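# Slide the door fully open without tipping anything

## Task

Push the sliding door open to its furthest point and leave it resting there without the robot holding it. The door must not be slammed either open or closed, the coffee table must still be standing upright at the end, and the robot must not fall over or finish leaning.

## Robot and tools

Robot: a Hello Robot Stretch 3 in a physics simulation. It has a two-wheeled base (0.33 m long, 0.34 m wide), a lift that rides up and down a mast, and one telescoping arm that reaches out to the robot's RIGHT side, ending in a wrist and a two-finger gripper. The gripper cannot move forward on its own; drive the base for that. On-the-spot turns pivot about the point between the drive wheels, 0.05 m behind the front edge. With the arm pulled in and the wrist folded, the turn sweeps a 0.28 m radius; an unfolded, level wrist reaches outside that circle.

Frames: the base frame sits on the floor between the drive wheels, x forward, y left, z up. hand_pose is reported in it, located where the closed fingertips meet; with all wrist joints at zero, that frame's x points up, y points back along the arm toward the mast, z toward the robot's rear. The odometry frame is the base frame as it was when the scene began.

Tool execute_actions: argument "actions" is a list holding one action (or empty, which just reports state and pictures). An action may have "base", "joints", or both, plus optional "contact_limits"; its motions begin together. "base" takes exactly one command: {"translate_m": d}, a relative straight drive of d metres from the current spot, forward positive, range -1 to 1; or {"rotate_rad": d}, a relative turn of d radians, left (counter-clockwise seen from above) positive, range -3.2 to 3.2. No sideways driving. "joints" is a single object keyed by joint name, each value an absolute target: lift_m 0 to 1.1 (arm height); arm_m 0 to 0.52 (extension); wrist_yaw_rad -1.345 to 4.42 (0 along the arm, positive toward the front, 3.0 folded over the base); wrist_pitch_rad -1.57 to 0.451 (0 level, negative tips fingers down); wrist_roll_rad -2.911 to 2.911 (0 fingers side by side); gripper_m -0.089 to 0.179 (larger is wider; actual fingertip gap is a bit less, zero below 0.007); head_pan_rad -3.953 to 1.73 (0 forward, positive left, -1.57 looks along the arm); head_tilt_rad -1.53 to 0.419 (negative down). "contact_limits" accepts only arm_m: a motor_effort percentage (1 to 100) at which the arm's motion halts with contact_stop; smaller is softer, too small halts immediately, and it also caps holding force until the next action. Optional "cameras": list from head_camera, nav_camera, wrist_camera, all; omitted or null means all, [] none. Bad keys or out-of-range numbers reject the whole call. Joints or base left out of an action may keep pushing toward an earlier target. An action runs at most 15 s. If a result reports a stop, the remaining calls in that reply are skipped.

wait: {"seconds": 0 to 10}; commands nothing, returns state and pictures. zoom_image: {"camera", "region": [x0, y0, x1, y1]} pixels from the top-left of that camera's latest full image, at most 504 by 504. finished_scene: {"scene": integer of the current scene}; ends it for good after the last command has been held, and reports success. Replying without any tool call ends everything.

Result lines: joint_positions; base_status and joint_status per motion: "done" (for the base, wheels turned the commanded amount even if slipping), "off_target" (stopped short, may still be pushing), "contact_stop", "time_out", "torque_fault" (old target dropped). on_its_own covers things not commanded this call; "held at" there is the held target, not the position. lidar_m: 12 distances in metres, 30-degree sectors, first straight ahead then counter-clockwise (4th left, 7th behind, 10th right), "-" nothing seen; plane 0.17 m high, range 0.15 to 12 m, misses glass and thin legs, sector 5 partly blocked by the mast. wrist_depth_mm and head_depth_mm: 7x7 grids of median depth, top-left first (head grid is sideways). base_odometry counts wheel turns; heading -3.142 to 3.142, left positive; turned_by_wheels and turned_by_imu since last result. base_tilt in degrees, forward/right positive, with a fixed bias up to about 4. motor_effort in percent, positive toward larger joint values, bracket is the peak of the last action; readings are biased and noisy. Positive wheel effort drives forward.

Behaviour: arm and lift halt and go slack when pressing firmly on something; base, wrist and head do not stop, they keep shoving. Wrist servos overloaded for seconds switch off for 10 s. The base is fast (0.30 m/s, 1.9 rad/s) only with the arm stowed: lift_m under 0.30, arm_m under 0.03, wrist_yaw_rad over 2.54; else 0.10 m/s and 0.63 rad/s. Fold or unfold the wrist only with lift_m between 0.32 and 0.95, wrist_pitch_rad -0.4 and roll near 0; once folded the lift may go to 0.25. With yaw below -0.4 keep pitch at -0.5 or lower. To grip, command below the object's width; release with at least 0.02 over the touching value.

Avoid: shoving the door fast so it slams at either end; knocking over the coffee table; pushing with the arm against a fixed object while the gripper is above roughly 0.45 m, or pushing again after a contact_stop; driving while hooked on something immovable; snagging furniture, especially reversing. If tilt appears, reverse the last move in small steps, free the gripper, and drop lift_m to about 0.2. The door must stay open on its own before finishing. A loose object may occasionally get nudged. Less robot motion time is better.

Each tool is called after ">>>" by a JSON object that holds its "method" and its "body".

## Session

>>> {"method": "execute_actions", "body": {"actions": []}}

Scene clock: 0.00 s.
base_odometry: x=+0.000 y=+0.000 heading=+0.000 (m, m, rad; odometry frame)
turned_by_wheels: +0.000 (rad since the last result)
turned_by_imu: +0.000 (rad since the last result)
base_tilt: forward=+0.2 right=+1.0 (deg)
lidar_m: 1.76 1.29 1.61 1.52 1.51 1.07 0.75 0.74 0.78 1.13 2.28 2.29
head_depth_mm: 1977 2231 2262 2258 2277 2301 2229 / 1980 2122 2124 2141 2135 2154 2125 / 1924 1996 2005 2001 2015 2031 2018 / 1841 1882 1879 1895 1914 1914 1933 / 1769 1775 1790 1786 1802 1825 1831 / 1681 1686 1699 1708 1718 1724 1013 / 1603 1616 1624 1625 1627 1485 1005
base_status: not commanded
joint_positions: lift_m=+0.435 arm_m=+0.000 wrist_yaw_rad=+2.804 wrist_pitch_rad=-0.316 wrist_roll_rad=+0.003 gripper_m=+0.037 head_pan_rad=-0.007 head_tilt_rad=-0.019
joint_status: not commanded
motor_effort: left_wheel=+0 right_wheel=-1 lift_m=+32 arm_m=+0 wrist_yaw_rad=-1 wrist_pitch_rad=+5 wrist_roll_rad=+0 gripper_m=+0 head_pan_rad=+0 head_tilt_rad=+1 (%)
hand_pose: x=+0.0570 y=+0.0776 z=+0.4710 quat_wxyz=(+0.227, +0.708, -0.008, +0.669) (m; base frame)
wrist_depth_mm: - - - - - - - / - - - - - - - / - - - - - - - / - - - - - - - / - 990 - - - - - / - 793 802 797 833 816 823 / 652 - 647 673 662 678 680
pictures: head_camera (sideways: a quarter turn clockwise sets it upright), nav_camera (sideways: a quarter turn counterclockwise sets it upright), wrist_camera
Images, in order (width x height): head_camera 896x504, nav_camera 672x504, wrist_camera 644x364.

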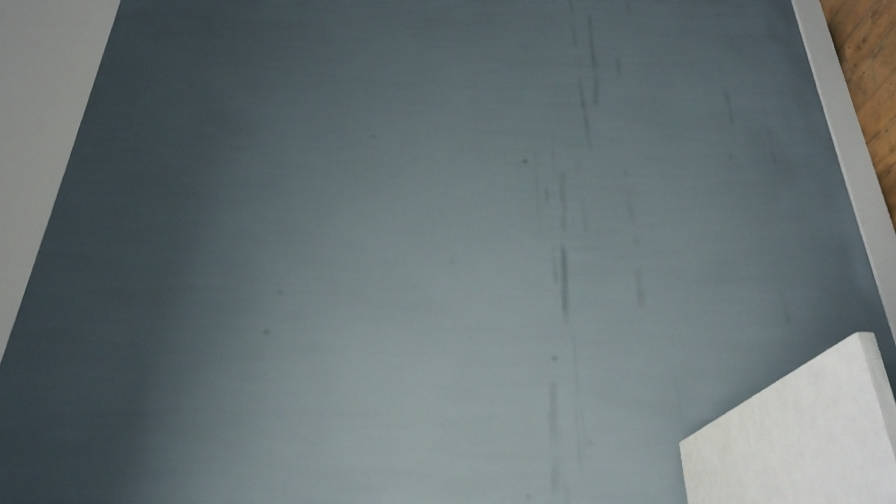

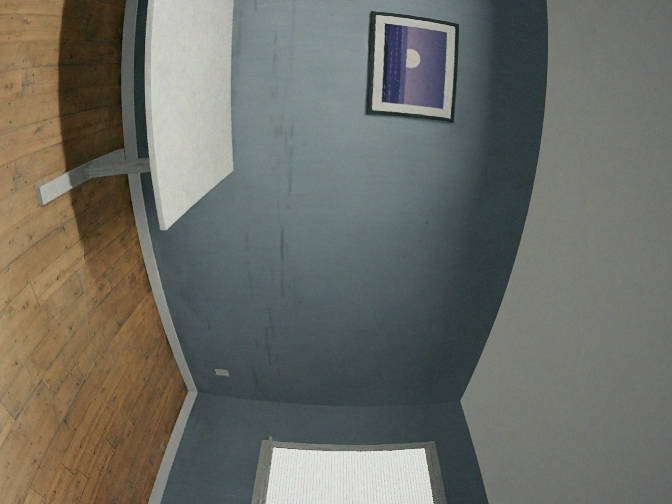

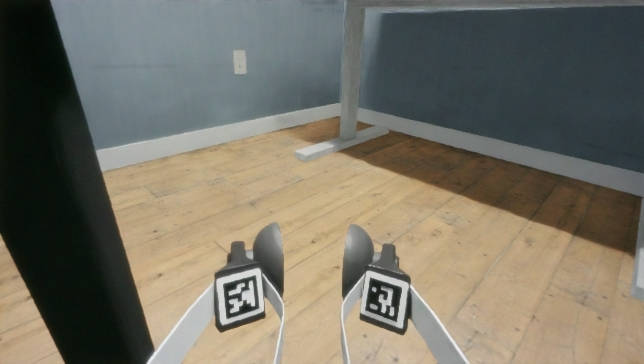

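>>> {"method": "execute_actions", "body": {"actions": [{"base":{"rotate_rad":-1.04},"joints":{"head_pan_rad":-1.57,"head_tilt_rad":-0.6}}]}}

Scene clock: 2.67 s.
base_odometry: x=+0.000 y=+0.000 heading=-1.040 (m, m, rad; odometry frame)
turned_by_wheels: -1.040 (rad since the last result)
turned_by_imu: -1.050 (rad since the last result)
base_tilt: forward=+0.0 right=+1.1 (deg)
lidar_m: 2.28 2.29 1.75 1.29 1.84 1.52 1.49 1.07 0.75 0.74 0.78 1.14
head_depth_mm: 588 645 716 846 1006 1173 1269 / 592 651 724 813 932 1121 1249 / 596 657 731 822 942 1108 1225 / 602 662 736 832 957 1123 1246 / 607 668 745 842 973 1135 1250 / 612 675 756 854 985 1158 1249 / 618 682 761 863 996 1177 1247
base_status: done
joint_positions: lift_m=+0.435 arm_m=+0.000 wrist_yaw_rad=+2.804 wrist_pitch_rad=-0.316 wrist_roll_rad=+0.003 gripper_m=+0.037 head_pan_rad=-1.563 head_tilt_rad=-0.593
joint_status: all done
motor_effort: left_wheel=+3(10) right_wheel=-3(7) lift_m=+32(32) arm_m=+0(0) wrist_yaw_rad=+0(2) wrist_pitch_rad=+5(5) wrist_roll_rad=+0(0) gripper_m=+1(0) head_pan_rad=-4(56) head_tilt_rad=-3(24) (%)
hand_pose: x=+0.0570 y=+0.0776 z=+0.4710 quat_wxyz=(+0.227, +0.708, -0.008, +0.669) (m; base frame)
wrist_depth_mm: - - - - - - - / - - - - - - - / - - - - - - - / - - - - - - - / - 976 - - - - - / - 774 798 803 829 826 844 / 642 - 643 668 662 678 689
pictures: head_camera (sideways: a quarter turn clockwise sets it upright), nav_camera (sideways: a quarter turn counterclockwise sets it upright), wrist_camera
Images, in order (width x height): head_camera 896x504, nav_camera 672x504, wrist_camera 644x364.

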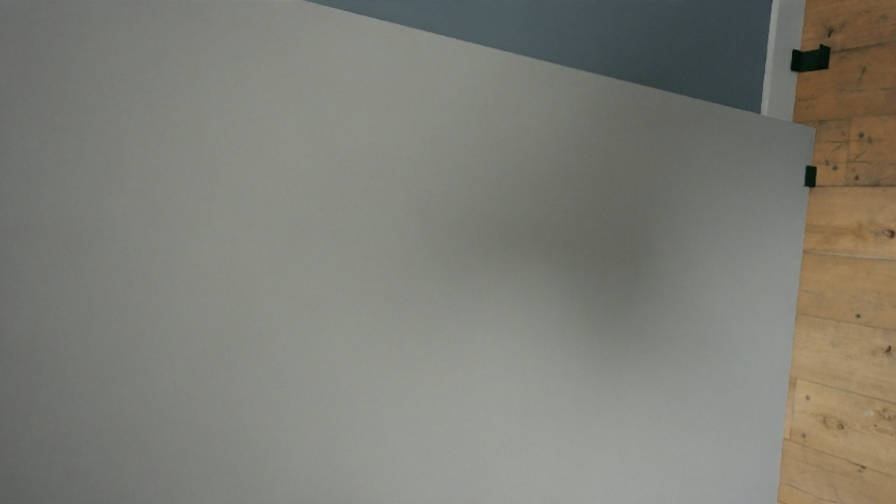

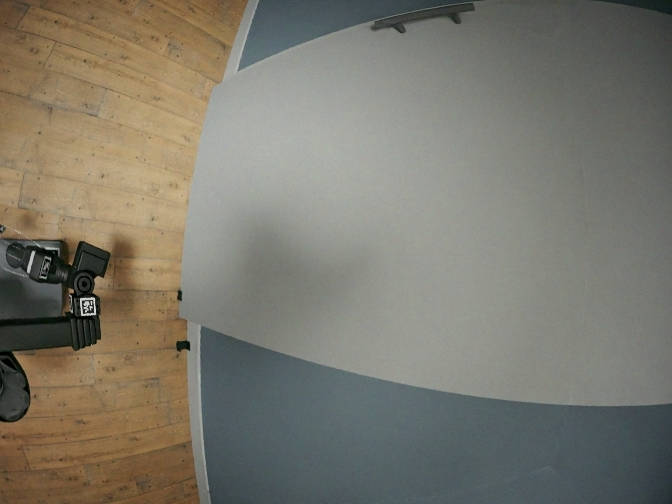

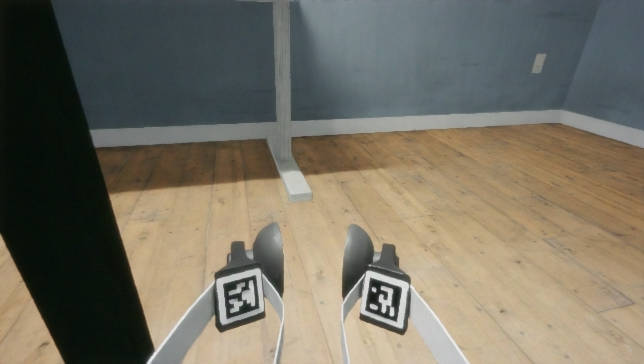

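>>> {"method": "execute_actions", "body": {"actions": [{"base":{"rotate_rad":-0.26},"joints":{"head_pan_rad":-2.3,"lift_m":0.28}}], "cameras": ["nav_camera"]}}

>>> {"method": "execute_actions", "body": {"actions": [{"base":{"translate_m":0.97},"joints":{"head_pan_rad":-1.57}}], "cameras": []}}

>>> {"method": "execute_actions", "body": {"actions": [{"base":{"rotate_rad":0.2},"joints":{"lift_m":0.36,"wrist_yaw_rad":0,"wrist_pitch_rad":-0.4,"gripper_m":0,"head_tilt_rad":-0.9}}]}}

Scene clock: 5.10 s.
base_odometry: x=+0.000 y=+0.000 heading=-1.300 (m, m, rad; odometry frame)
turned_by_wheels: -0.260 (rad since the last result)
turned_by_imu: -0.262 (rad since the last result)
base_tilt: forward=+0.2 right=+1.1 (deg)
lidar_m: 1.86 2.30 1.93 1.29 1.73 1.61 1.49 1.43 0.90 0.74 0.74 0.90
head_depth_mm: 1327 1425 1541 1705 1791 1502 1267 / 1384 1515 1667 1833 1834 1490 1265 / 1230 1385 1590 1849 1822 1493 1261 / 1085 1199 1352 1546 1702 1478 1254 / 973 1066 1177 1316 1501 1478 1252 / 882 953 1039 1146 1283 1398 1246 / 804 863 935 1022 1125 1254 1248
base_status: done
joint_positions: lift_m=+0.280 arm_m=+0.000 wrist_yaw_rad=+2.804 wrist_pitch_rad=-0.316 wrist_roll_rad=+0.003 gripper_m=+0.037 head_pan_rad=-2.293 head_tilt_rad=-0.593
joint_status: all done
motor_effort: left_wheel=+4(6) right_wheel=-4(6) lift_m=+23(29) arm_m=+0(0) wrist_yaw_rad=+0(0) wrist_pitch_rad=+5(5) wrist_roll_rad=+0(0) gripper_m=+0(0) head_pan_rad=-4(48) head_tilt_rad=-3(3) (%)
hand_pose: x=+0.0570 y=+0.0776 z=+0.3166 quat_wxyz=(+0.227, +0.708, -0.008, +0.669) (m; base frame)
wrist_depth_mm: - - - - - - - / - - - - - - - / - - - - - - - / - 967 969 990 - - - / - 724 766 753 744 746 765 / - 573 596 586 610 603 613 / 471 - 488 487 488 504 510
pictures: nav_camera (sideways: a quarter turn counterclockwise sets it upright)
Images, in order (width x height): nav_camera 672x504.

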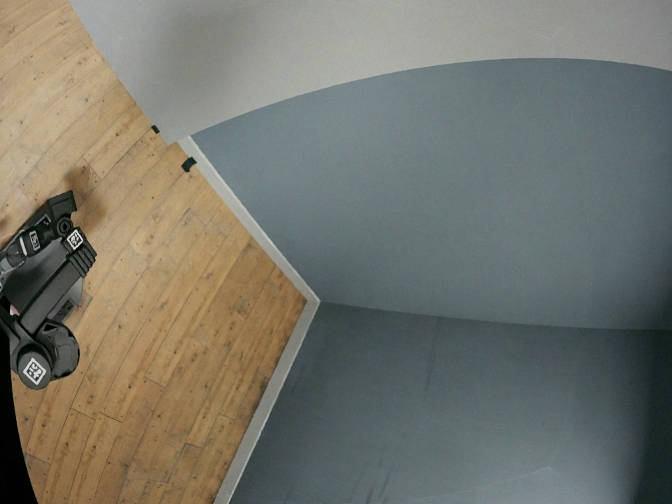

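Scene clock: 10.03 s.
base_odometry: x=+0.260 y=-0.934 heading=-1.299 (m, m, rad; odometry frame)
turned_by_wheels: +0.000 (rad since the last result)
turned_by_imu: -0.001 (rad since the last result)
base_tilt: forward=+0.3 right=+1.1 (deg)
lidar_m: 1.33 1.34 1.62 1.91 1.62 2.32 2.44 0.99 0.62 0.57 0.62 0.76
head_depth_mm: 476 528 594 677 790 943 1169 / 467 517 580 659 767 908 1117 / 460 495 536 614 743 879 1073 / 459 505 565 640 738 872 1060 / 495 545 607 684 793 916 1103 / 489 538 600 675 772 900 1076 / 485 532 589 659 752 874 1037
base_status: done
joint_positions: lift_m=+0.280 arm_m=+0.000 wrist_yaw_rad=+2.804 wrist_pitch_rad=-0.316 wrist_roll_rad=+0.003 gripper_m=+0.037 head_pan_rad=-1.577 head_tilt_rad=-0.593
joint_status: all done
motor_effort: left_wheel=+3(11) right_wheel=-3(5) lift_m=+23(23) arm_m=+0(0) wrist_yaw_rad=-1(0) wrist_pitch_rad=+5(5) wrist_roll_rad=+0(0) gripper_m=+0(1) head_pan_rad=+5(48) head_tilt_rad=-2(2) (%)
hand_pose: x=+0.0570 y=+0.0776 z=+0.3165 quat_wxyz=(+0.227, +0.708, -0.008, +0.669) (m; base frame)
wrist_depth_mm: - - - - - - - / - - - - - - - / - - - - - - - / - 963 952 963 - - - / - 724 758 763 747 767 754 / - 565 597 591 606 602 612 / 472 - 486 487 487 500 504
pictures: none
No camera images: the call's "cameras" was empty. Leave "cameras" out to get every camera's image.

Scene clock: 12.43 s.
base_odometry: x=+0.260 y=-0.934 heading=-1.100 (m, m, rad; odometry frame)
turned_by_wheels: +0.200 (rad since the last result)
turned_by_imu: +0.202 (rad since the last result)
base_tilt: forward=+0.2 right=+1.1 (deg)
lidar_m: 1.33 1.38 1.91 1.91 1.99 2.43 2.31 0.78 0.58 0.57 0.65 0.90
head_depth_mm: 474 513 634 803 1051 1267 1136 / 504 562 654 804 1055 1263 1140 / 526 622 723 866 1110 1268 1171 / 540 623 743 919 1203 1281 - / 540 625 744 921 1209 1267 1126 / 542 627 749 925 1214 1257 1122 / 542 629 750 934 1223 1253 1117
base_status: done
joint_positions: lift_m=+0.360 arm_m=+0.000 wrist_yaw_rad=+0.002 wrist_pitch_rad=-0.412 wrist_roll_rad=+0.003 gripper_m=+0.000 head_pan_rad=-1.577 head_tilt_rad=-0.889
joint_status: all done
motor_effort: left_wheel=-3(8) right_wheel=+2(5) lift_m=+41(40) arm_m=+0(0) wrist_yaw_rad=-1(2) wrist_pitch_rad=+4(5) wrist_roll_rad=+0(0) gripper_m=-2(85) head_pan_rad=+3(4) head_tilt_rad=-3(21) (%)
hand_pose: x=-0.0211 y=-0.3703 z=+0.3736 quat_wxyz=(+0.692, +0.145, -0.693, -0.145) (m; base frame)
wrist_depth_mm: 342 342 339 333 290 272 273 / 371 369 366 361 307 296 294 / 408 403 404 392 333 322 323 / 454 443 441 436 368 359 351 / 493 494 485 464 398 391 392 / 537 532 533 - 446 441 442 / 518 521 529 527 506 499 493
pictures: head_camera (sideways: a quarter turn clockwise sets it upright), nav_camera (sideways: a quarter turn counterclockwise sets it upright), wrist_camera
Images, in order (width x height): head_camera 896x504, nav_camera 672x504, wrist_camera 644x364.

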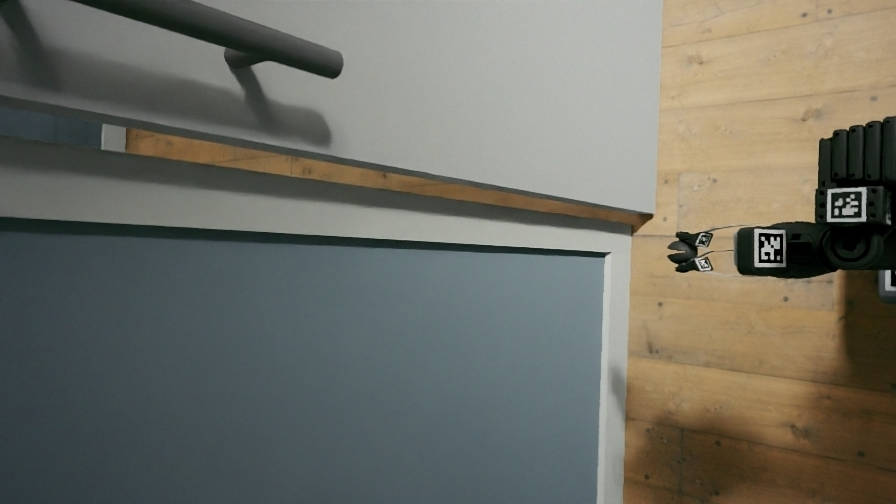

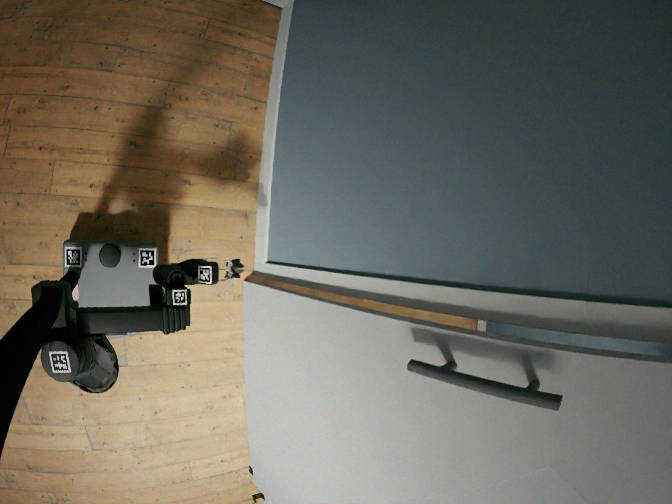

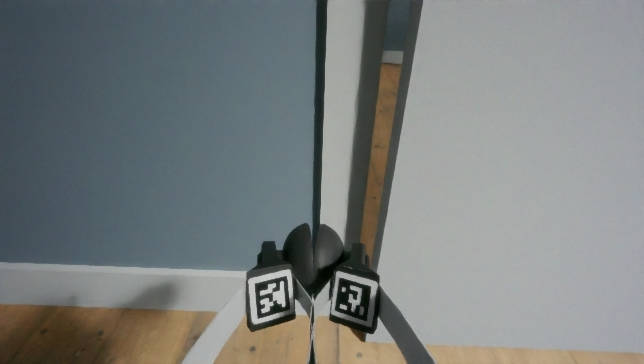

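>>> {"method": "execute_actions", "body": {"actions": [{"joints":{"arm_m":0.225}}], "cameras": []}}

>>> {"method": "execute_actions", "body": {"actions": [{"base":{"translate_m":-0.25}}]}}

Scene clock: 15.40 s.
base_odometry: x=+0.260 y=-0.934 heading=-1.100 (m, m, rad; odometry frame)
turned_by_wheels: +0.000 (rad since the last result)
turned_by_imu: -0.001 (rad since the last result)
base_tilt: forward=+0.1 right=+1.0 (deg)
lidar_m: 1.33 1.38 1.92 1.91 1.99 2.44 2.32 0.78 0.58 0.57 0.65 0.90
head_depth_mm: 474 514 635 802 1047 1272 1141 / 503 562 654 808 1051 1269 1138 / 525 622 725 866 1055 1241 1138 / 538 623 742 922 1109 1241 1137 / 541 626 745 924 1207 1253 1122 / 542 628 748 927 1217 1246 1123 / 542 630 748 932 1227 1254 1121
base_status: not commanded
joint_positions: lift_m=+0.360 arm_m=+0.224 wrist_yaw_rad=-0.009 wrist_pitch_rad=-0.422 wrist_roll_rad=+0.003 gripper_m=+0.000 head_pan_rad=-1.577 head_tilt_rad=-0.889
joint_status: all done
motor_effort: left_wheel=-5(4) right_wheel=+5(5) lift_m=+36(40) arm_m=+8(7) wrist_yaw_rad=+7(7) wrist_pitch_rad=+7(7) wrist_roll_rad=+0(0) gripper_m=-2(3) head_pan_rad=+4(4) head_tilt_rad=-4(4) (%)
hand_pose: x=-0.0237 y=-0.5928 z=+0.3715 quat_wxyz=(+0.690, +0.145, -0.693, -0.152) (m; base frame)
wrist_depth_mm: 135 135 134 130 121 - 93 / 146 145 146 140 132 - 93 / 161 160 159 150 144 - 92 / 177 176 175 166 162 136 97 / 197 197 195 177 185 136 106 / 222 222 221 - 607 135 120 / 254 253 252 243 236 143 137
pictures: none
No camera images: the call's "cameras" was empty. Leave "cameras" out to get every camera's image.

Scene clock: 19.13 s.
base_odometry: x=+0.146 y=-0.712 heading=-1.100 (m, m, rad; odometry frame)
turned_by_wheels: +0.000 (rad since the last result)
turned_by_imu: +0.000 (rad since the last result)
base_tilt: forward=+0.1 right=+1.2 (deg)
lidar_m: 1.58 1.65 1.98 1.91 1.53 2.23 2.20 0.77 0.57 0.56 0.63 0.89
head_depth_mm: 460 505 645 798 1040 1257 1139 / 480 544 648 799 1046 1267 1137 / 2601 2437 1888 860 1049 1243 1137 / 2620 2418 1975 1673 1481 1243 1136 / 2650 2410 1961 1658 1406 1258 1125 / 2610 2192 788 930 1209 1253 1124 / 539 611 747 924 1209 1253 1118
base_status: done
joint_positions: lift_m=+0.360 arm_m=+0.225 wrist_yaw_rad=+0.002 wrist_pitch_rad=-0.421 wrist_roll_rad=+0.000 gripper_m=+0.000 head_pan_rad=-1.577 head_tilt_rad=-0.889
joint_status: not commanded
motor_effort: left_wheel=-2(22) right_wheel=+2(40) lift_m=+36(36) arm_m=+3(9) wrist_yaw_rad=-2(79) wrist_pitch_rad=+7(14) wrist_roll_rad=+2(2) gripper_m=-3(14) head_pan_rad=+4(3) head_tilt_rad=-3(3) (%)
hand_pose: x=-0.0211 y=-0.5936 z=+0.3717 quat_wxyz=(+0.692, +0.149, -0.691, -0.148) (m; base frame)
wrist_depth_mm: 223 - - - - - 82 / 224 - - - - - 81 / 227 - - - - 122 84 / 228 816 926 919 962 121 89 / 231 331 738 787 743 119 98 / 231 335 612 - 630 118 110 / 243 336 517 519 199 131 126
pictures: head_camera (sideways: a quarter turn clockwise sets it upright), nav_camera (sideways: a quarter turn counterclockwise sets it upright), wrist_camera
Images, in order (width x height): head_camera 896x504, nav_camera 672x504, wrist_camera 644x364.

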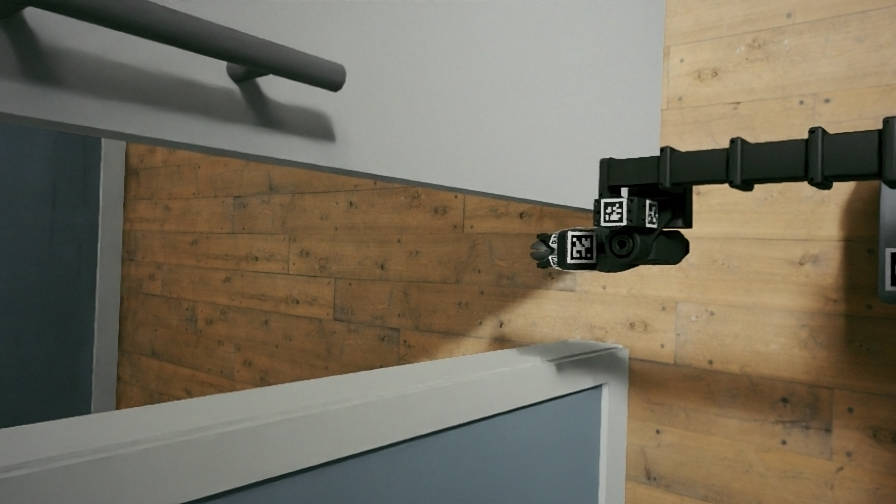

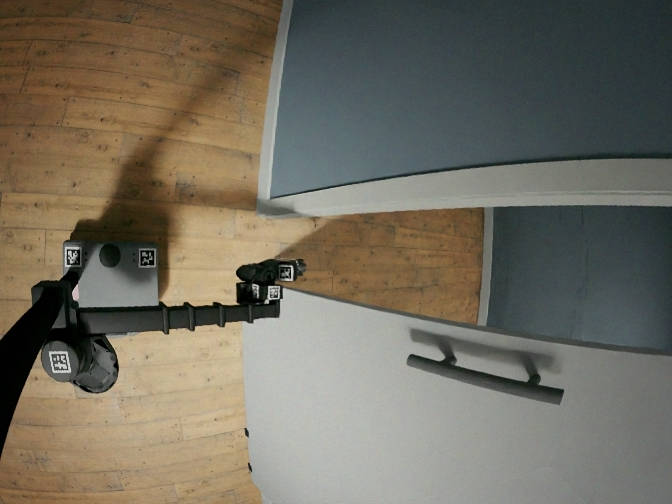

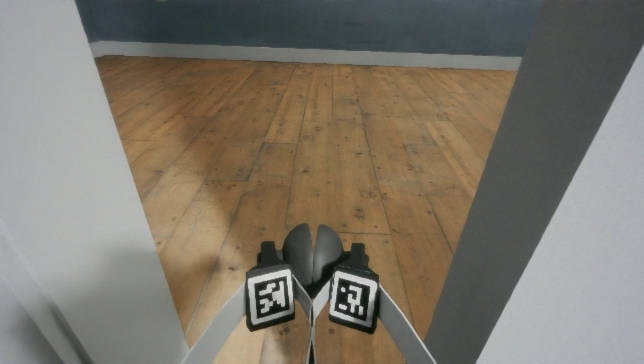

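>>> {"method": "execute_actions", "body": {"actions": [{"base":{"translate_m":-0.56}}], "cameras": ["head_camera"]}}

>>> {"method": "execute_actions", "body": {"actions": [{"base":{"translate_m":-0.05},"joints":{"head_tilt_rad":0.4,"head_pan_rad":-2.3}}]}}

Scene clock: 26.13 s.
base_odometry: x=-0.108 y=-0.213 heading=-1.100 (m, m, rad; odometry frame)
turned_by_wheels: +0.000 (rad since the last result)
turned_by_imu: +0.000 (rad since the last result)
base_tilt: forward=+0.2 right=+1.2 (deg)
lidar_m: 2.14 2.23 1.99 1.47 1.86 1.69 1.63 0.76 0.56 0.55 1.03 0.96
head_depth_mm: 453 500 633 782 1024 1249 1133 / 480 535 636 784 1029 1249 1136 / 2616 2449 1870 845 1035 1241 1139 / 2608 2435 1975 1661 1487 1243 1138 / 2604 2421 1963 1669 1432 1260 1121 / 2631 2420 1966 1644 1435 1254 1119 / 2638 2403 1945 1634 1425 1257 1118
base_status: done
joint_positions: lift_m=+0.360 arm_m=+0.225 wrist_yaw_rad=+0.002 wrist_pitch_rad=-0.421 wrist_roll_rad=+0.000 gripper_m=+0.000 head_pan_rad=-1.577 head_tilt_rad=-0.889
joint_status: not commanded
motor_effort: left_wheel=-2(21) right_wheel=+2(40) lift_m=+36(36) arm_m=+3(3) wrist_yaw_rad=-1(78) wrist_pitch_rad=+7(10) wrist_roll_rad=+2(2) gripper_m=-2(11) head_pan_rad=+4(3) head_tilt_rad=-3(4) (%)
hand_pose: x=-0.0211 y=-0.5936 z=+0.3717 quat_wxyz=(+0.692, +0.149, -0.691, -0.148) (m; base frame)
wrist_depth_mm: - - - - - - 84 / - - - - - - 83 / - - - - - - 83 / 887 906 907 931 957 124 82 / 710 730 721 780 762 122 89 / 592 595 619 - 610 121 98 / 507 511 520 521 519 120 111
pictures: head_camera (sideways: a quarter turn clockwise sets it upright)
Images, in order (width x height): head_camera 896x504.

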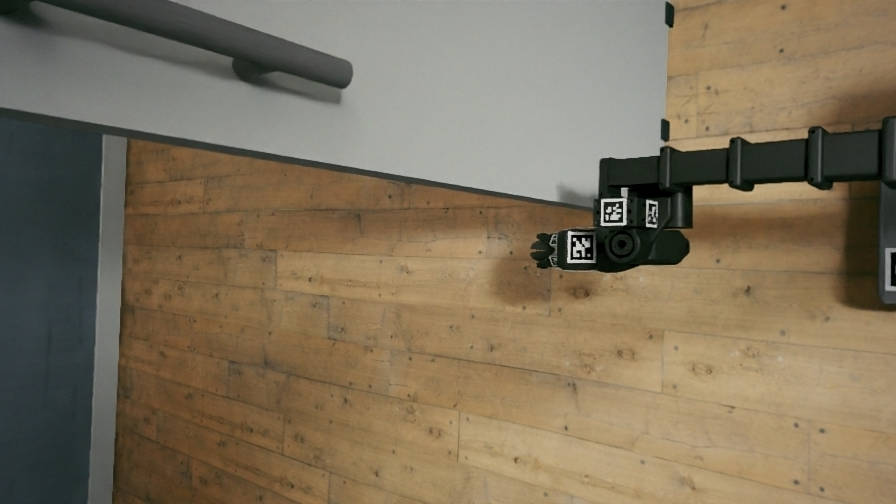

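Scene clock: 27.57 s.
base_odometry: x=-0.131 y=-0.168 heading=-1.100 (m, m, rad; odometry frame)
turned_by_wheels: +0.000 (rad since the last result)
turned_by_imu: +0.001 (rad since the last result)
base_tilt: forward=+0.1 right=+1.1 (deg)
lidar_m: 2.19 2.28 1.98 1.47 1.83 1.64 1.58 0.76 0.56 0.55 2.97 0.99
head_depth_mm: 1206 1449 1212 1078 971 887 814 / 1206 1289 1041 940 857 791 732 / 1168 1000 909 832 768 710 664 / 1074 879 811 746 695 647 609 / 859 782 726 676 634 595 563 / 760 708 661 618 582 550 522 / 689 644 604 570 539 512 487
base_status: done
joint_positions: lift_m=+0.360 arm_m=+0.225 wrist_yaw_rad=+0.021 wrist_pitch_rad=-0.421 wrist_roll_rad=+0.000 gripper_m=+0.000 head_pan_rad=-2.293 head_tilt_rad=+0.383
joint_status: all done
on_its_own: wrist_yaw_rad is at rest, and its effort (-16) is outside its rest range (-12 to +12)
motor_effort: left_wheel=+5(6) right_wheel=-7(8) lift_m=+36(36) arm_m=+3(3) wrist_yaw_rad=-16(16) wrist_pitch_rad=+7(7) wrist_roll_rad=+2(2) gripper_m=-4(4) head_pan_rad=-5(49) head_tilt_rad=+6(33) (%)
hand_pose: x=-0.0168 y=-0.5936 z=+0.3718 quat_wxyz=(+0.693, +0.155, -0.689, -0.141) (m; base frame)
wrist_depth_mm: - - - - 99 60 60 / - - - - 95 65 64 / - - - - 92 71 70 / 895 899 931 945 89 78 77 / 724 716 741 776 91 86 85 / 601 601 622 - 101 97 95 / 513 509 508 516 113 111 108
pictures: head_camera (sideways: a quarter turn clockwise sets it upright), nav_camera (sideways: a quarter turn counterclockwise sets it upright), wrist_camera
Images, in order (width x height): head_camera 896x504, nav_camera 672x504, wrist_camera 644x364.

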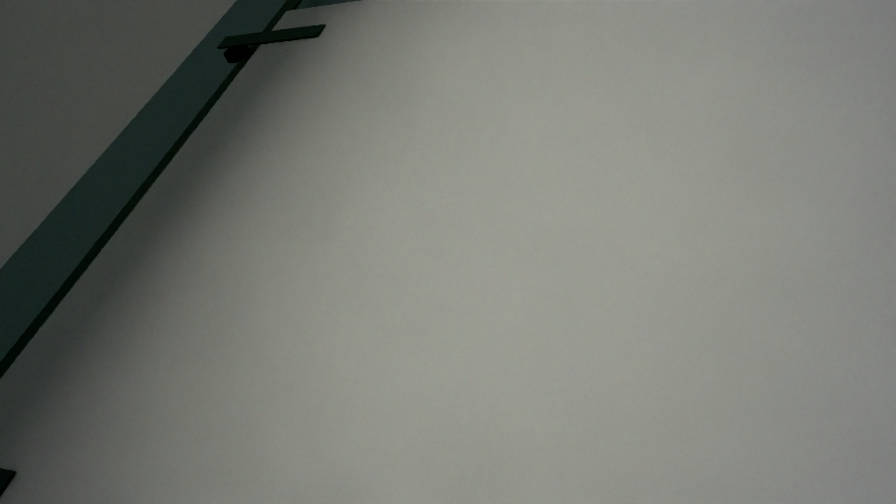

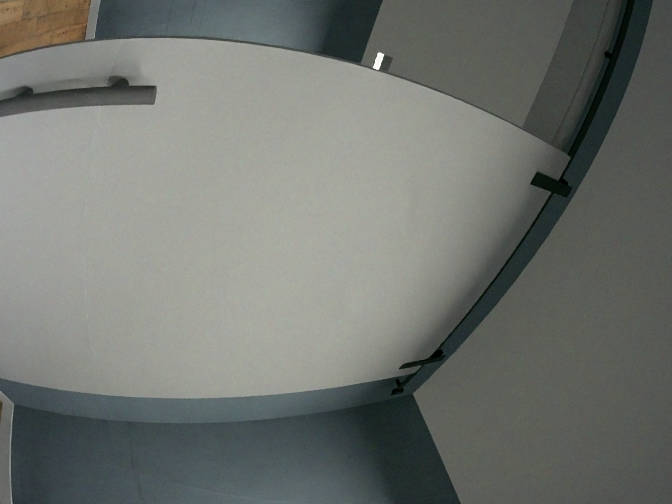

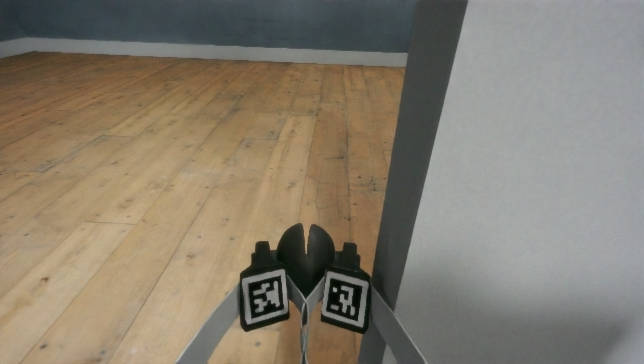

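>>> {"method": "execute_actions", "body": {"actions": [{"base":{"translate_m":-0.06},"joints":{"head_pan_rad":-2.65,"arm_m":0.21}}], "cameras": ["head_camera"]}}

>>> {"method": "execute_actions", "body": {"actions": [{"base":{"translate_m":-0.06}}], "cameras": ["head_camera"]}}

>>> {"method": "execute_actions", "body": {"actions": [{"base":{"translate_m":-0.04}}]}}

Scene clock: 29.33 s.
base_odometry: x=-0.158 y=-0.115 heading=-1.100 (m, m, rad; odometry frame)
turned_by_wheels: +0.000 (rad since the last result)
turned_by_imu: +0.000 (rad since the last result)
base_tilt: forward=+0.2 right=+1.1 (deg)
lidar_m: 2.25 2.36 1.99 1.48 2.01 1.57 1.52 0.76 0.56 0.55 2.98 1.04
head_depth_mm: 1207 1490 1665 1559 1458 1370 1296 / 1203 1492 1756 1636 1541 1444 1354 / 1202 1493 1803 1674 1537 1429 1326 / 1211 1446 1277 1182 1099 1033 973 / 1209 1143 1036 979 921 872 830 / 1090 922 870 828 788 751 722 / 838 790 755 720 691 662 640
base_status: done
joint_positions: lift_m=+0.360 arm_m=+0.210 wrist_yaw_rad=+0.002 wrist_pitch_rad=-0.421 wrist_roll_rad=+0.000 gripper_m=+0.000 head_pan_rad=-2.643 head_tilt_rad=+0.383
joint_status: all done
motor_effort: left_wheel=-2(21) right_wheel=+2(30) lift_m=+36(36) arm_m=+1(2) wrist_yaw_rad=-2(62) wrist_pitch_rad=+7(8) wrist_roll_rad=+2(2) gripper_m=-2(10) head_pan_rad=-4(35) head_tilt_rad=+7(6) (%)
hand_pose: x=-0.0211 y=-0.5788 z=+0.3717 quat_wxyz=(+0.692, +0.149, -0.691, -0.148) (m; base frame)
wrist_depth_mm: - - - - - 92 72 / - - - - - 91 78 / - - - - - 90 85 / 882 893 917 946 912 96 94 / 702 730 733 775 688 105 104 / 593 599 619 - 151 118 117 / 511 517 520 527 148 136 133
pictures: head_camera (sideways: a quarter turn clockwise sets it upright)
Images, in order (width x height): head_camera 896x504.

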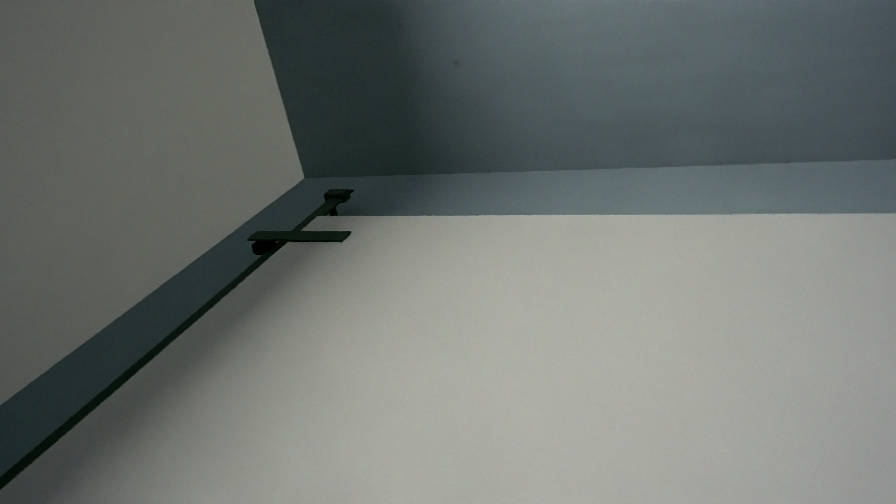

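Scene clock: 31.47 s.
base_odometry: x=-0.185 y=-0.061 heading=-1.100 (m, m, rad; odometry frame)
turned_by_wheels: +0.000 (rad since the last result)
turned_by_imu: +0.000 (rad since the last result)
base_tilt: forward=+0.2 right=+1.1 (deg)
lidar_m: 2.31 2.41 1.98 1.49 2.01 1.51 1.46 0.76 0.56 0.54 2.98 1.09
head_depth_mm: 1202 1496 1603 1486 1397 1310 1245 / 1203 1497 1703 1578 1475 1381 1301 / 1206 1491 1742 1625 1505 1402 1309 / 1204 1441 1270 1183 1101 1028 972 / 1212 1147 1034 971 919 870 825 / 1089 918 870 825 787 751 721 / 828 791 751 721 690 662 639
base_status: done
joint_positions: lift_m=+0.360 arm_m=+0.210 wrist_yaw_rad=+0.010 wrist_pitch_rad=-0.421 wrist_roll_rad=+0.000 gripper_m=+0.000 head_pan_rad=-2.643 head_tilt_rad=+0.383
joint_status: not commanded
motor_effort: left_wheel=+0(12) right_wheel=-2(17) lift_m=+37(36) arm_m=+1(1) wrist_yaw_rad=-7(39) wrist_pitch_rad=+7(7) wrist_roll_rad=+2(2) gripper_m=-3(7) head_pan_rad=-4(4) head_tilt_rad=+7(6) (%)
hand_pose: x=-0.0193 y=-0.5788 z=+0.3717 quat_wxyz=(+0.692, +0.151, -0.690, -0.145) (m; base frame)
wrist_depth_mm: - - - - 92 72 71 / - - - - 89 78 77 / - - - - 89 85 84 / 884 891 924 965 98 93 92 / 711 741 737 776 107 103 102 / 604 599 626 - 118 116 115 / 513 518 524 513 135 133 131
pictures: head_camera (sideways: a quarter turn clockwise sets it upright)
Images, in order (width x height): head_camera 896x504.

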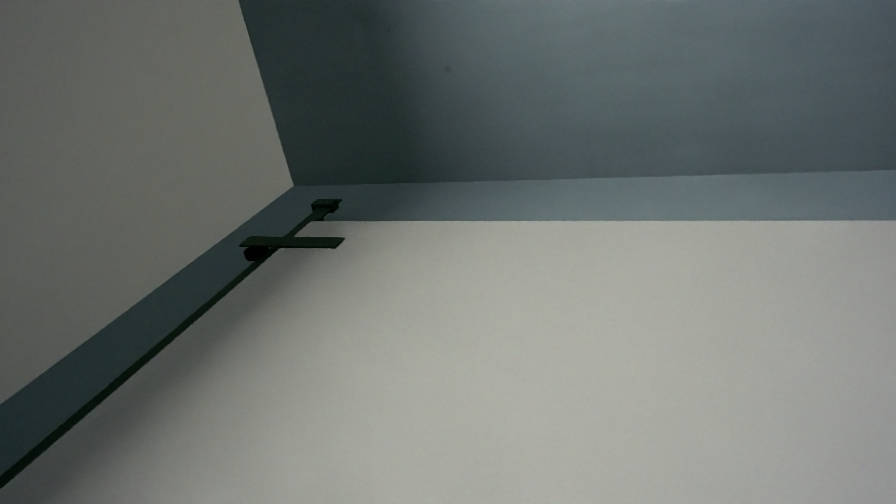

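Scene clock: 33.07 s.
base_odometry: x=-0.203 y=-0.026 heading=-1.100 (m, m, rad; odometry frame)
turned_by_wheels: +0.000 (rad since the last result)
turned_by_imu: +0.000 (rad since the last result)
base_tilt: forward=+0.1 right=+1.1 (deg)
lidar_m: 2.35 2.45 1.99 1.49 1.99 1.47 1.43 0.76 0.56 0.55 2.98 1.13
head_depth_mm: 1203 1484 1565 1456 1362 1278 1216 / 1207 1498 1652 1541 1437 1345 1260 / 1208 1502 1712 1588 1479 1376 1286 / 1211 1449 1267 1179 1100 1032 971 / 1212 1136 1034 970 915 870 829 / 1088 919 867 826 786 749 719 / 830 788 754 719 689 660 637
base_status: done
joint_positions: lift_m=+0.360 arm_m=+0.210 wrist_yaw_rad=+0.002 wrist_pitch_rad=-0.421 wrist_roll_rad=+0.000 gripper_m=+0.000 head_pan_rad=-2.643 head_tilt_rad=+0.383
joint_status: not commanded
motor_effort: left_wheel=-1(16) right_wheel=+2(27) lift_m=+36(36) arm_m=+1(1) wrist_yaw_rad=-2(55) wrist_pitch_rad=+7(8) wrist_roll_rad=+2(2) gripper_m=-2(8) head_pan_rad=-4(4) head_tilt_rad=+7(7) (%)
hand_pose: x=-0.0211 y=-0.5788 z=+0.3717 quat_wxyz=(+0.692, +0.149, -0.691, -0.148) (m; base frame)
wrist_depth_mm: - - - - 117 73 71 / - - - - 127 78 77 / - - - - 136 84 83 / 874 911 919 858 138 93 92 / 726 712 731 724 135 103 102 / 596 600 619 - 123 116 114 / 510 515 520 493 137 132 131
pictures: head_camera (sideways: a quarter turn clockwise sets it upright), nav_camera (sideways: a quarter turn counterclockwise sets it upright), wrist_camera
Images, in order (width x height): head_camera 896x504, nav_camera 672x504, wrist_camera 644x364.

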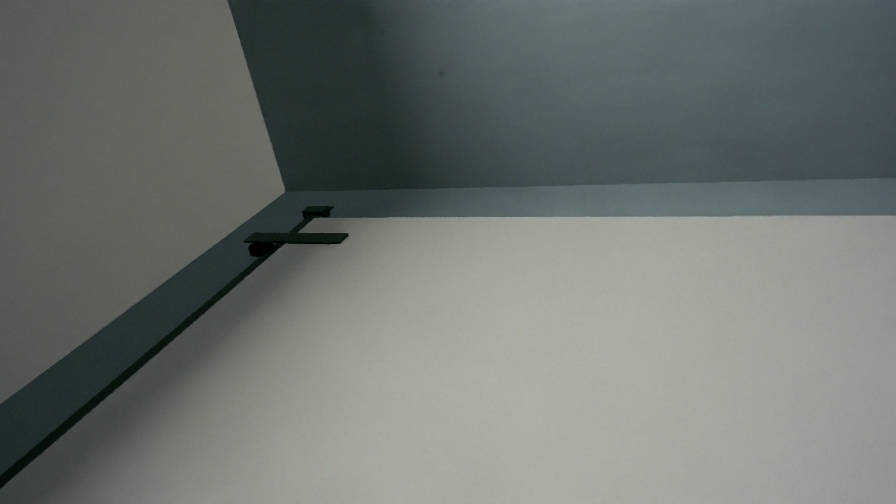

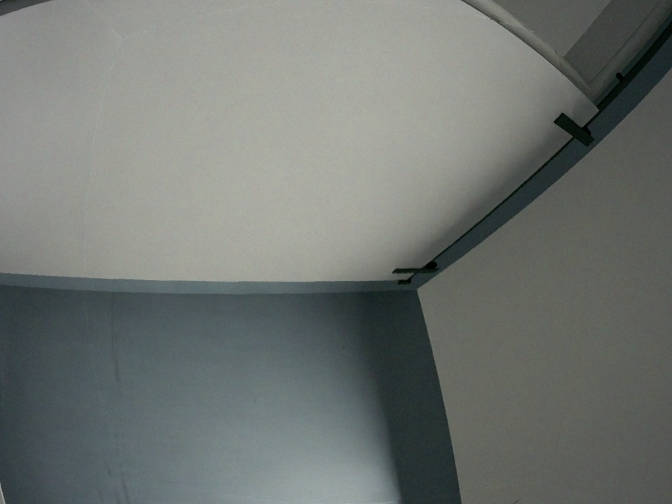

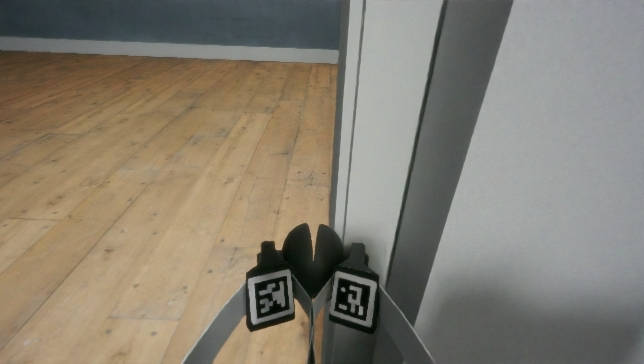

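>>> {"method": "execute_actions", "body": {"actions": [{"base":{"translate_m":-0.05},"joints":{"arm_m":0.19}}]}}

>>> {"method": "execute_actions", "body": {"actions": [{"base":{"translate_m":0.04}}]}}

Scene clock: 35.33 s.
base_odometry: x=-0.226 y=+0.019 heading=-1.100 (m, m, rad; odometry frame)
turned_by_wheels: +0.000 (rad since the last result)
turned_by_imu: +0.000 (rad since the last result)
base_tilt: forward=+0.1 right=+1.2 (deg)
lidar_m: 2.40 2.51 1.99 1.50 1.92 1.42 1.38 0.75 0.56 0.54 2.97 1.17
head_depth_mm: 1207 1490 1494 1405 1316 1235 1162 / 1204 1491 1599 1483 1379 1287 1215 / 1207 1511 1677 1552 1439 1351 1250 / 1216 1427 1270 1180 1097 1030 968 / 1213 1134 1031 970 913 865 822 / 1088 918 868 824 784 750 717 / 827 788 752 714 685 659 635
base_status: done
joint_positions: lift_m=+0.360 arm_m=+0.190 wrist_yaw_rad=+0.005 wrist_pitch_rad=-0.417 wrist_roll_rad=+0.001 gripper_m=+0.000 head_pan_rad=-2.643 head_tilt_rad=+0.383
joint_status: all done
motor_effort: left_wheel=-1(14) right_wheel=+0(20) lift_m=+37(36) arm_m=-2(5) wrist_yaw_rad=-4(47) wrist_pitch_rad=+6(7) wrist_roll_rad=+1(2) gripper_m=-3(9) head_pan_rad=-5(5) head_tilt_rad=+6(6) (%)
hand_pose: x=-0.0203 y=-0.5597 z=+0.3726 quat_wxyz=(+0.692, +0.148, -0.691, -0.145) (m; base frame)
wrist_depth_mm: - - - 137 92 87 86 / - - - 148 98 94 93 / - - - 161 105 102 101 / 892 910 879 178 115 112 111 / 711 736 731 194 126 125 123 / 599 606 616 - 141 141 138 / 515 522 523 253 162 160 158
pictures: head_camera (sideways: a quarter turn clockwise sets it upright), nav_camera (sideways: a quarter turn counterclockwise sets it upright), wrist_camera
Images, in order (width x height): head_camera 896x504, nav_camera 672x504, wrist_camera 644x364.

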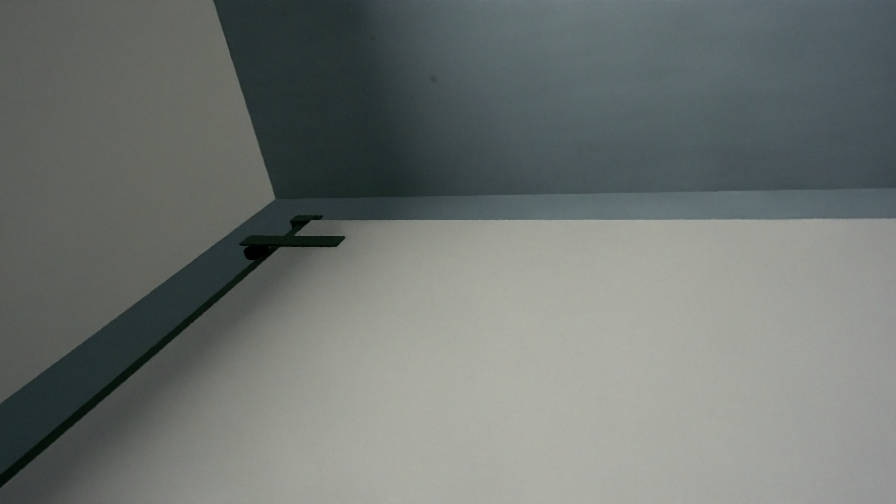

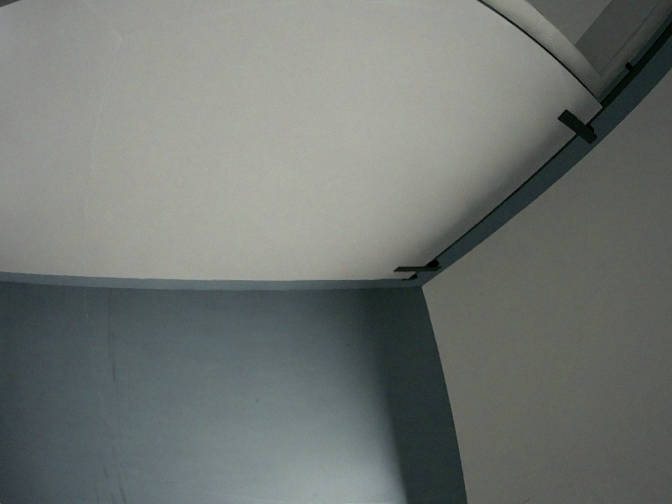

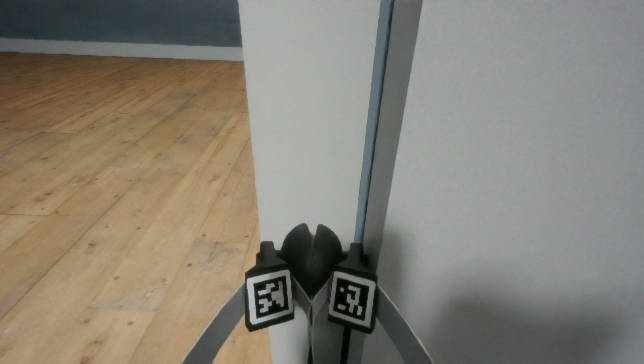

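Scene clock: 36.70 s.
base_odometry: x=-0.208 y=-0.017 heading=-1.100 (m, m, rad; odometry frame)
turned_by_wheels: +0.000 (rad since the last result)
turned_by_imu: +0.000 (rad since the last result)
base_tilt: forward=+0.2 right=+1.2 (deg)
lidar_m: 2.36 2.46 1.99 1.50 1.98 1.46 1.42 0.76 0.56 0.55 2.99 1.13
head_depth_mm: 1211 1488 1554 1441 1348 1266 1197 / 1202 1497 1638 1524 1419 1335 1258 / 1213 1503 1727 1587 1471 1373 1284 / 1210 1462 1270 1177 1097 1029 968 / 1212 1134 1030 972 918 866 826 / 1091 921 869 824 784 749 720 / 829 788 752 717 687 661 637
base_status: done
joint_positions: lift_m=+0.360 arm_m=+0.190 wrist_yaw_rad=+0.002 wrist_pitch_rad=-0.417 wrist_roll_rad=+0.001 gripper_m=+0.000 head_pan_rad=-2.643 head_tilt_rad=+0.383
joint_status: not commanded
motor_effort: left_wheel=-3(3) right_wheel=+1(5) lift_m=+36(36) arm_m=-2(2) wrist_yaw_rad=-1(4) wrist_pitch_rad=+6(6) wrist_roll_rad=+1(1) gripper_m=-2(3) head_pan_rad=-4(4) head_tilt_rad=+7(6) (%)
hand_pose: x=-0.0211 y=-0.5597 z=+0.3726 quat_wxyz=(+0.692, +0.147, -0.692, -0.146) (m; base frame)
wrist_depth_mm: - - - - 136 115 87 / - - - 168 148 114 94 / - - - 177 161 113 103 / 892 913 951 195 177 119 113 / 737 743 737 208 193 129 125 / 592 615 621 - 189 142 140 / 511 518 516 271 185 162 160
pictures: head_camera (sideways: a quarter turn clockwise sets it upright), nav_camera (sideways: a quarter turn counterclockwise sets it upright), wrist_camera
Images, in order (width x height): head_camera 896x504, nav_camera 672x504, wrist_camera 644x364.

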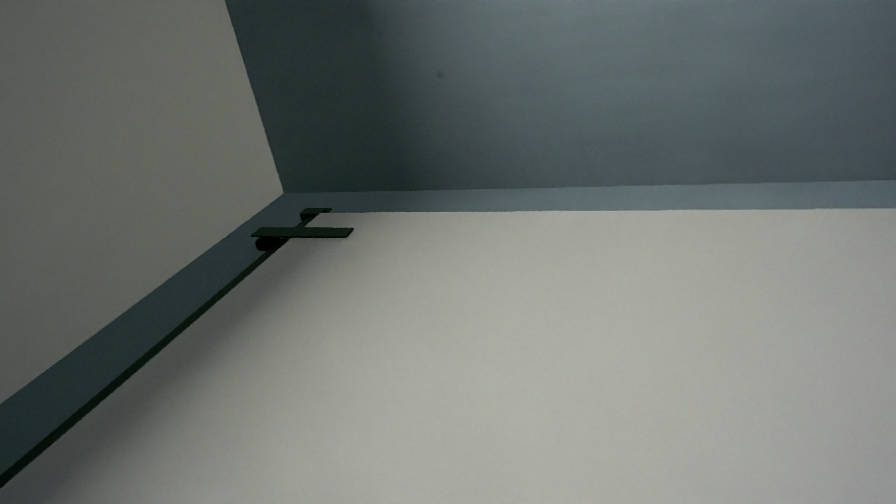

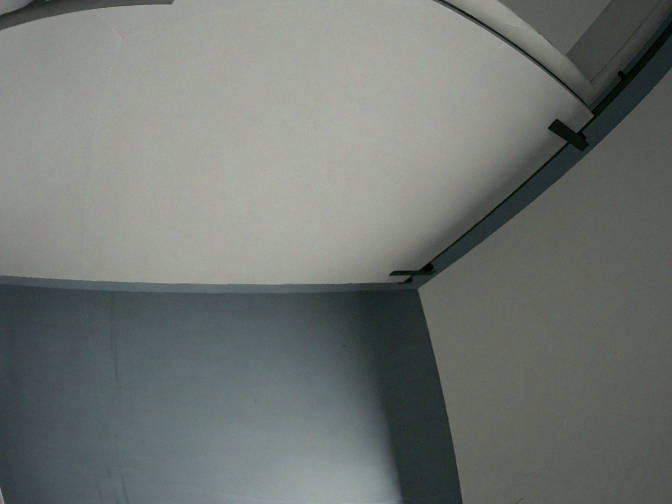

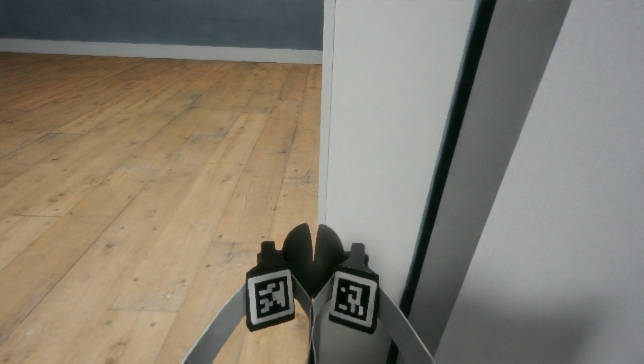

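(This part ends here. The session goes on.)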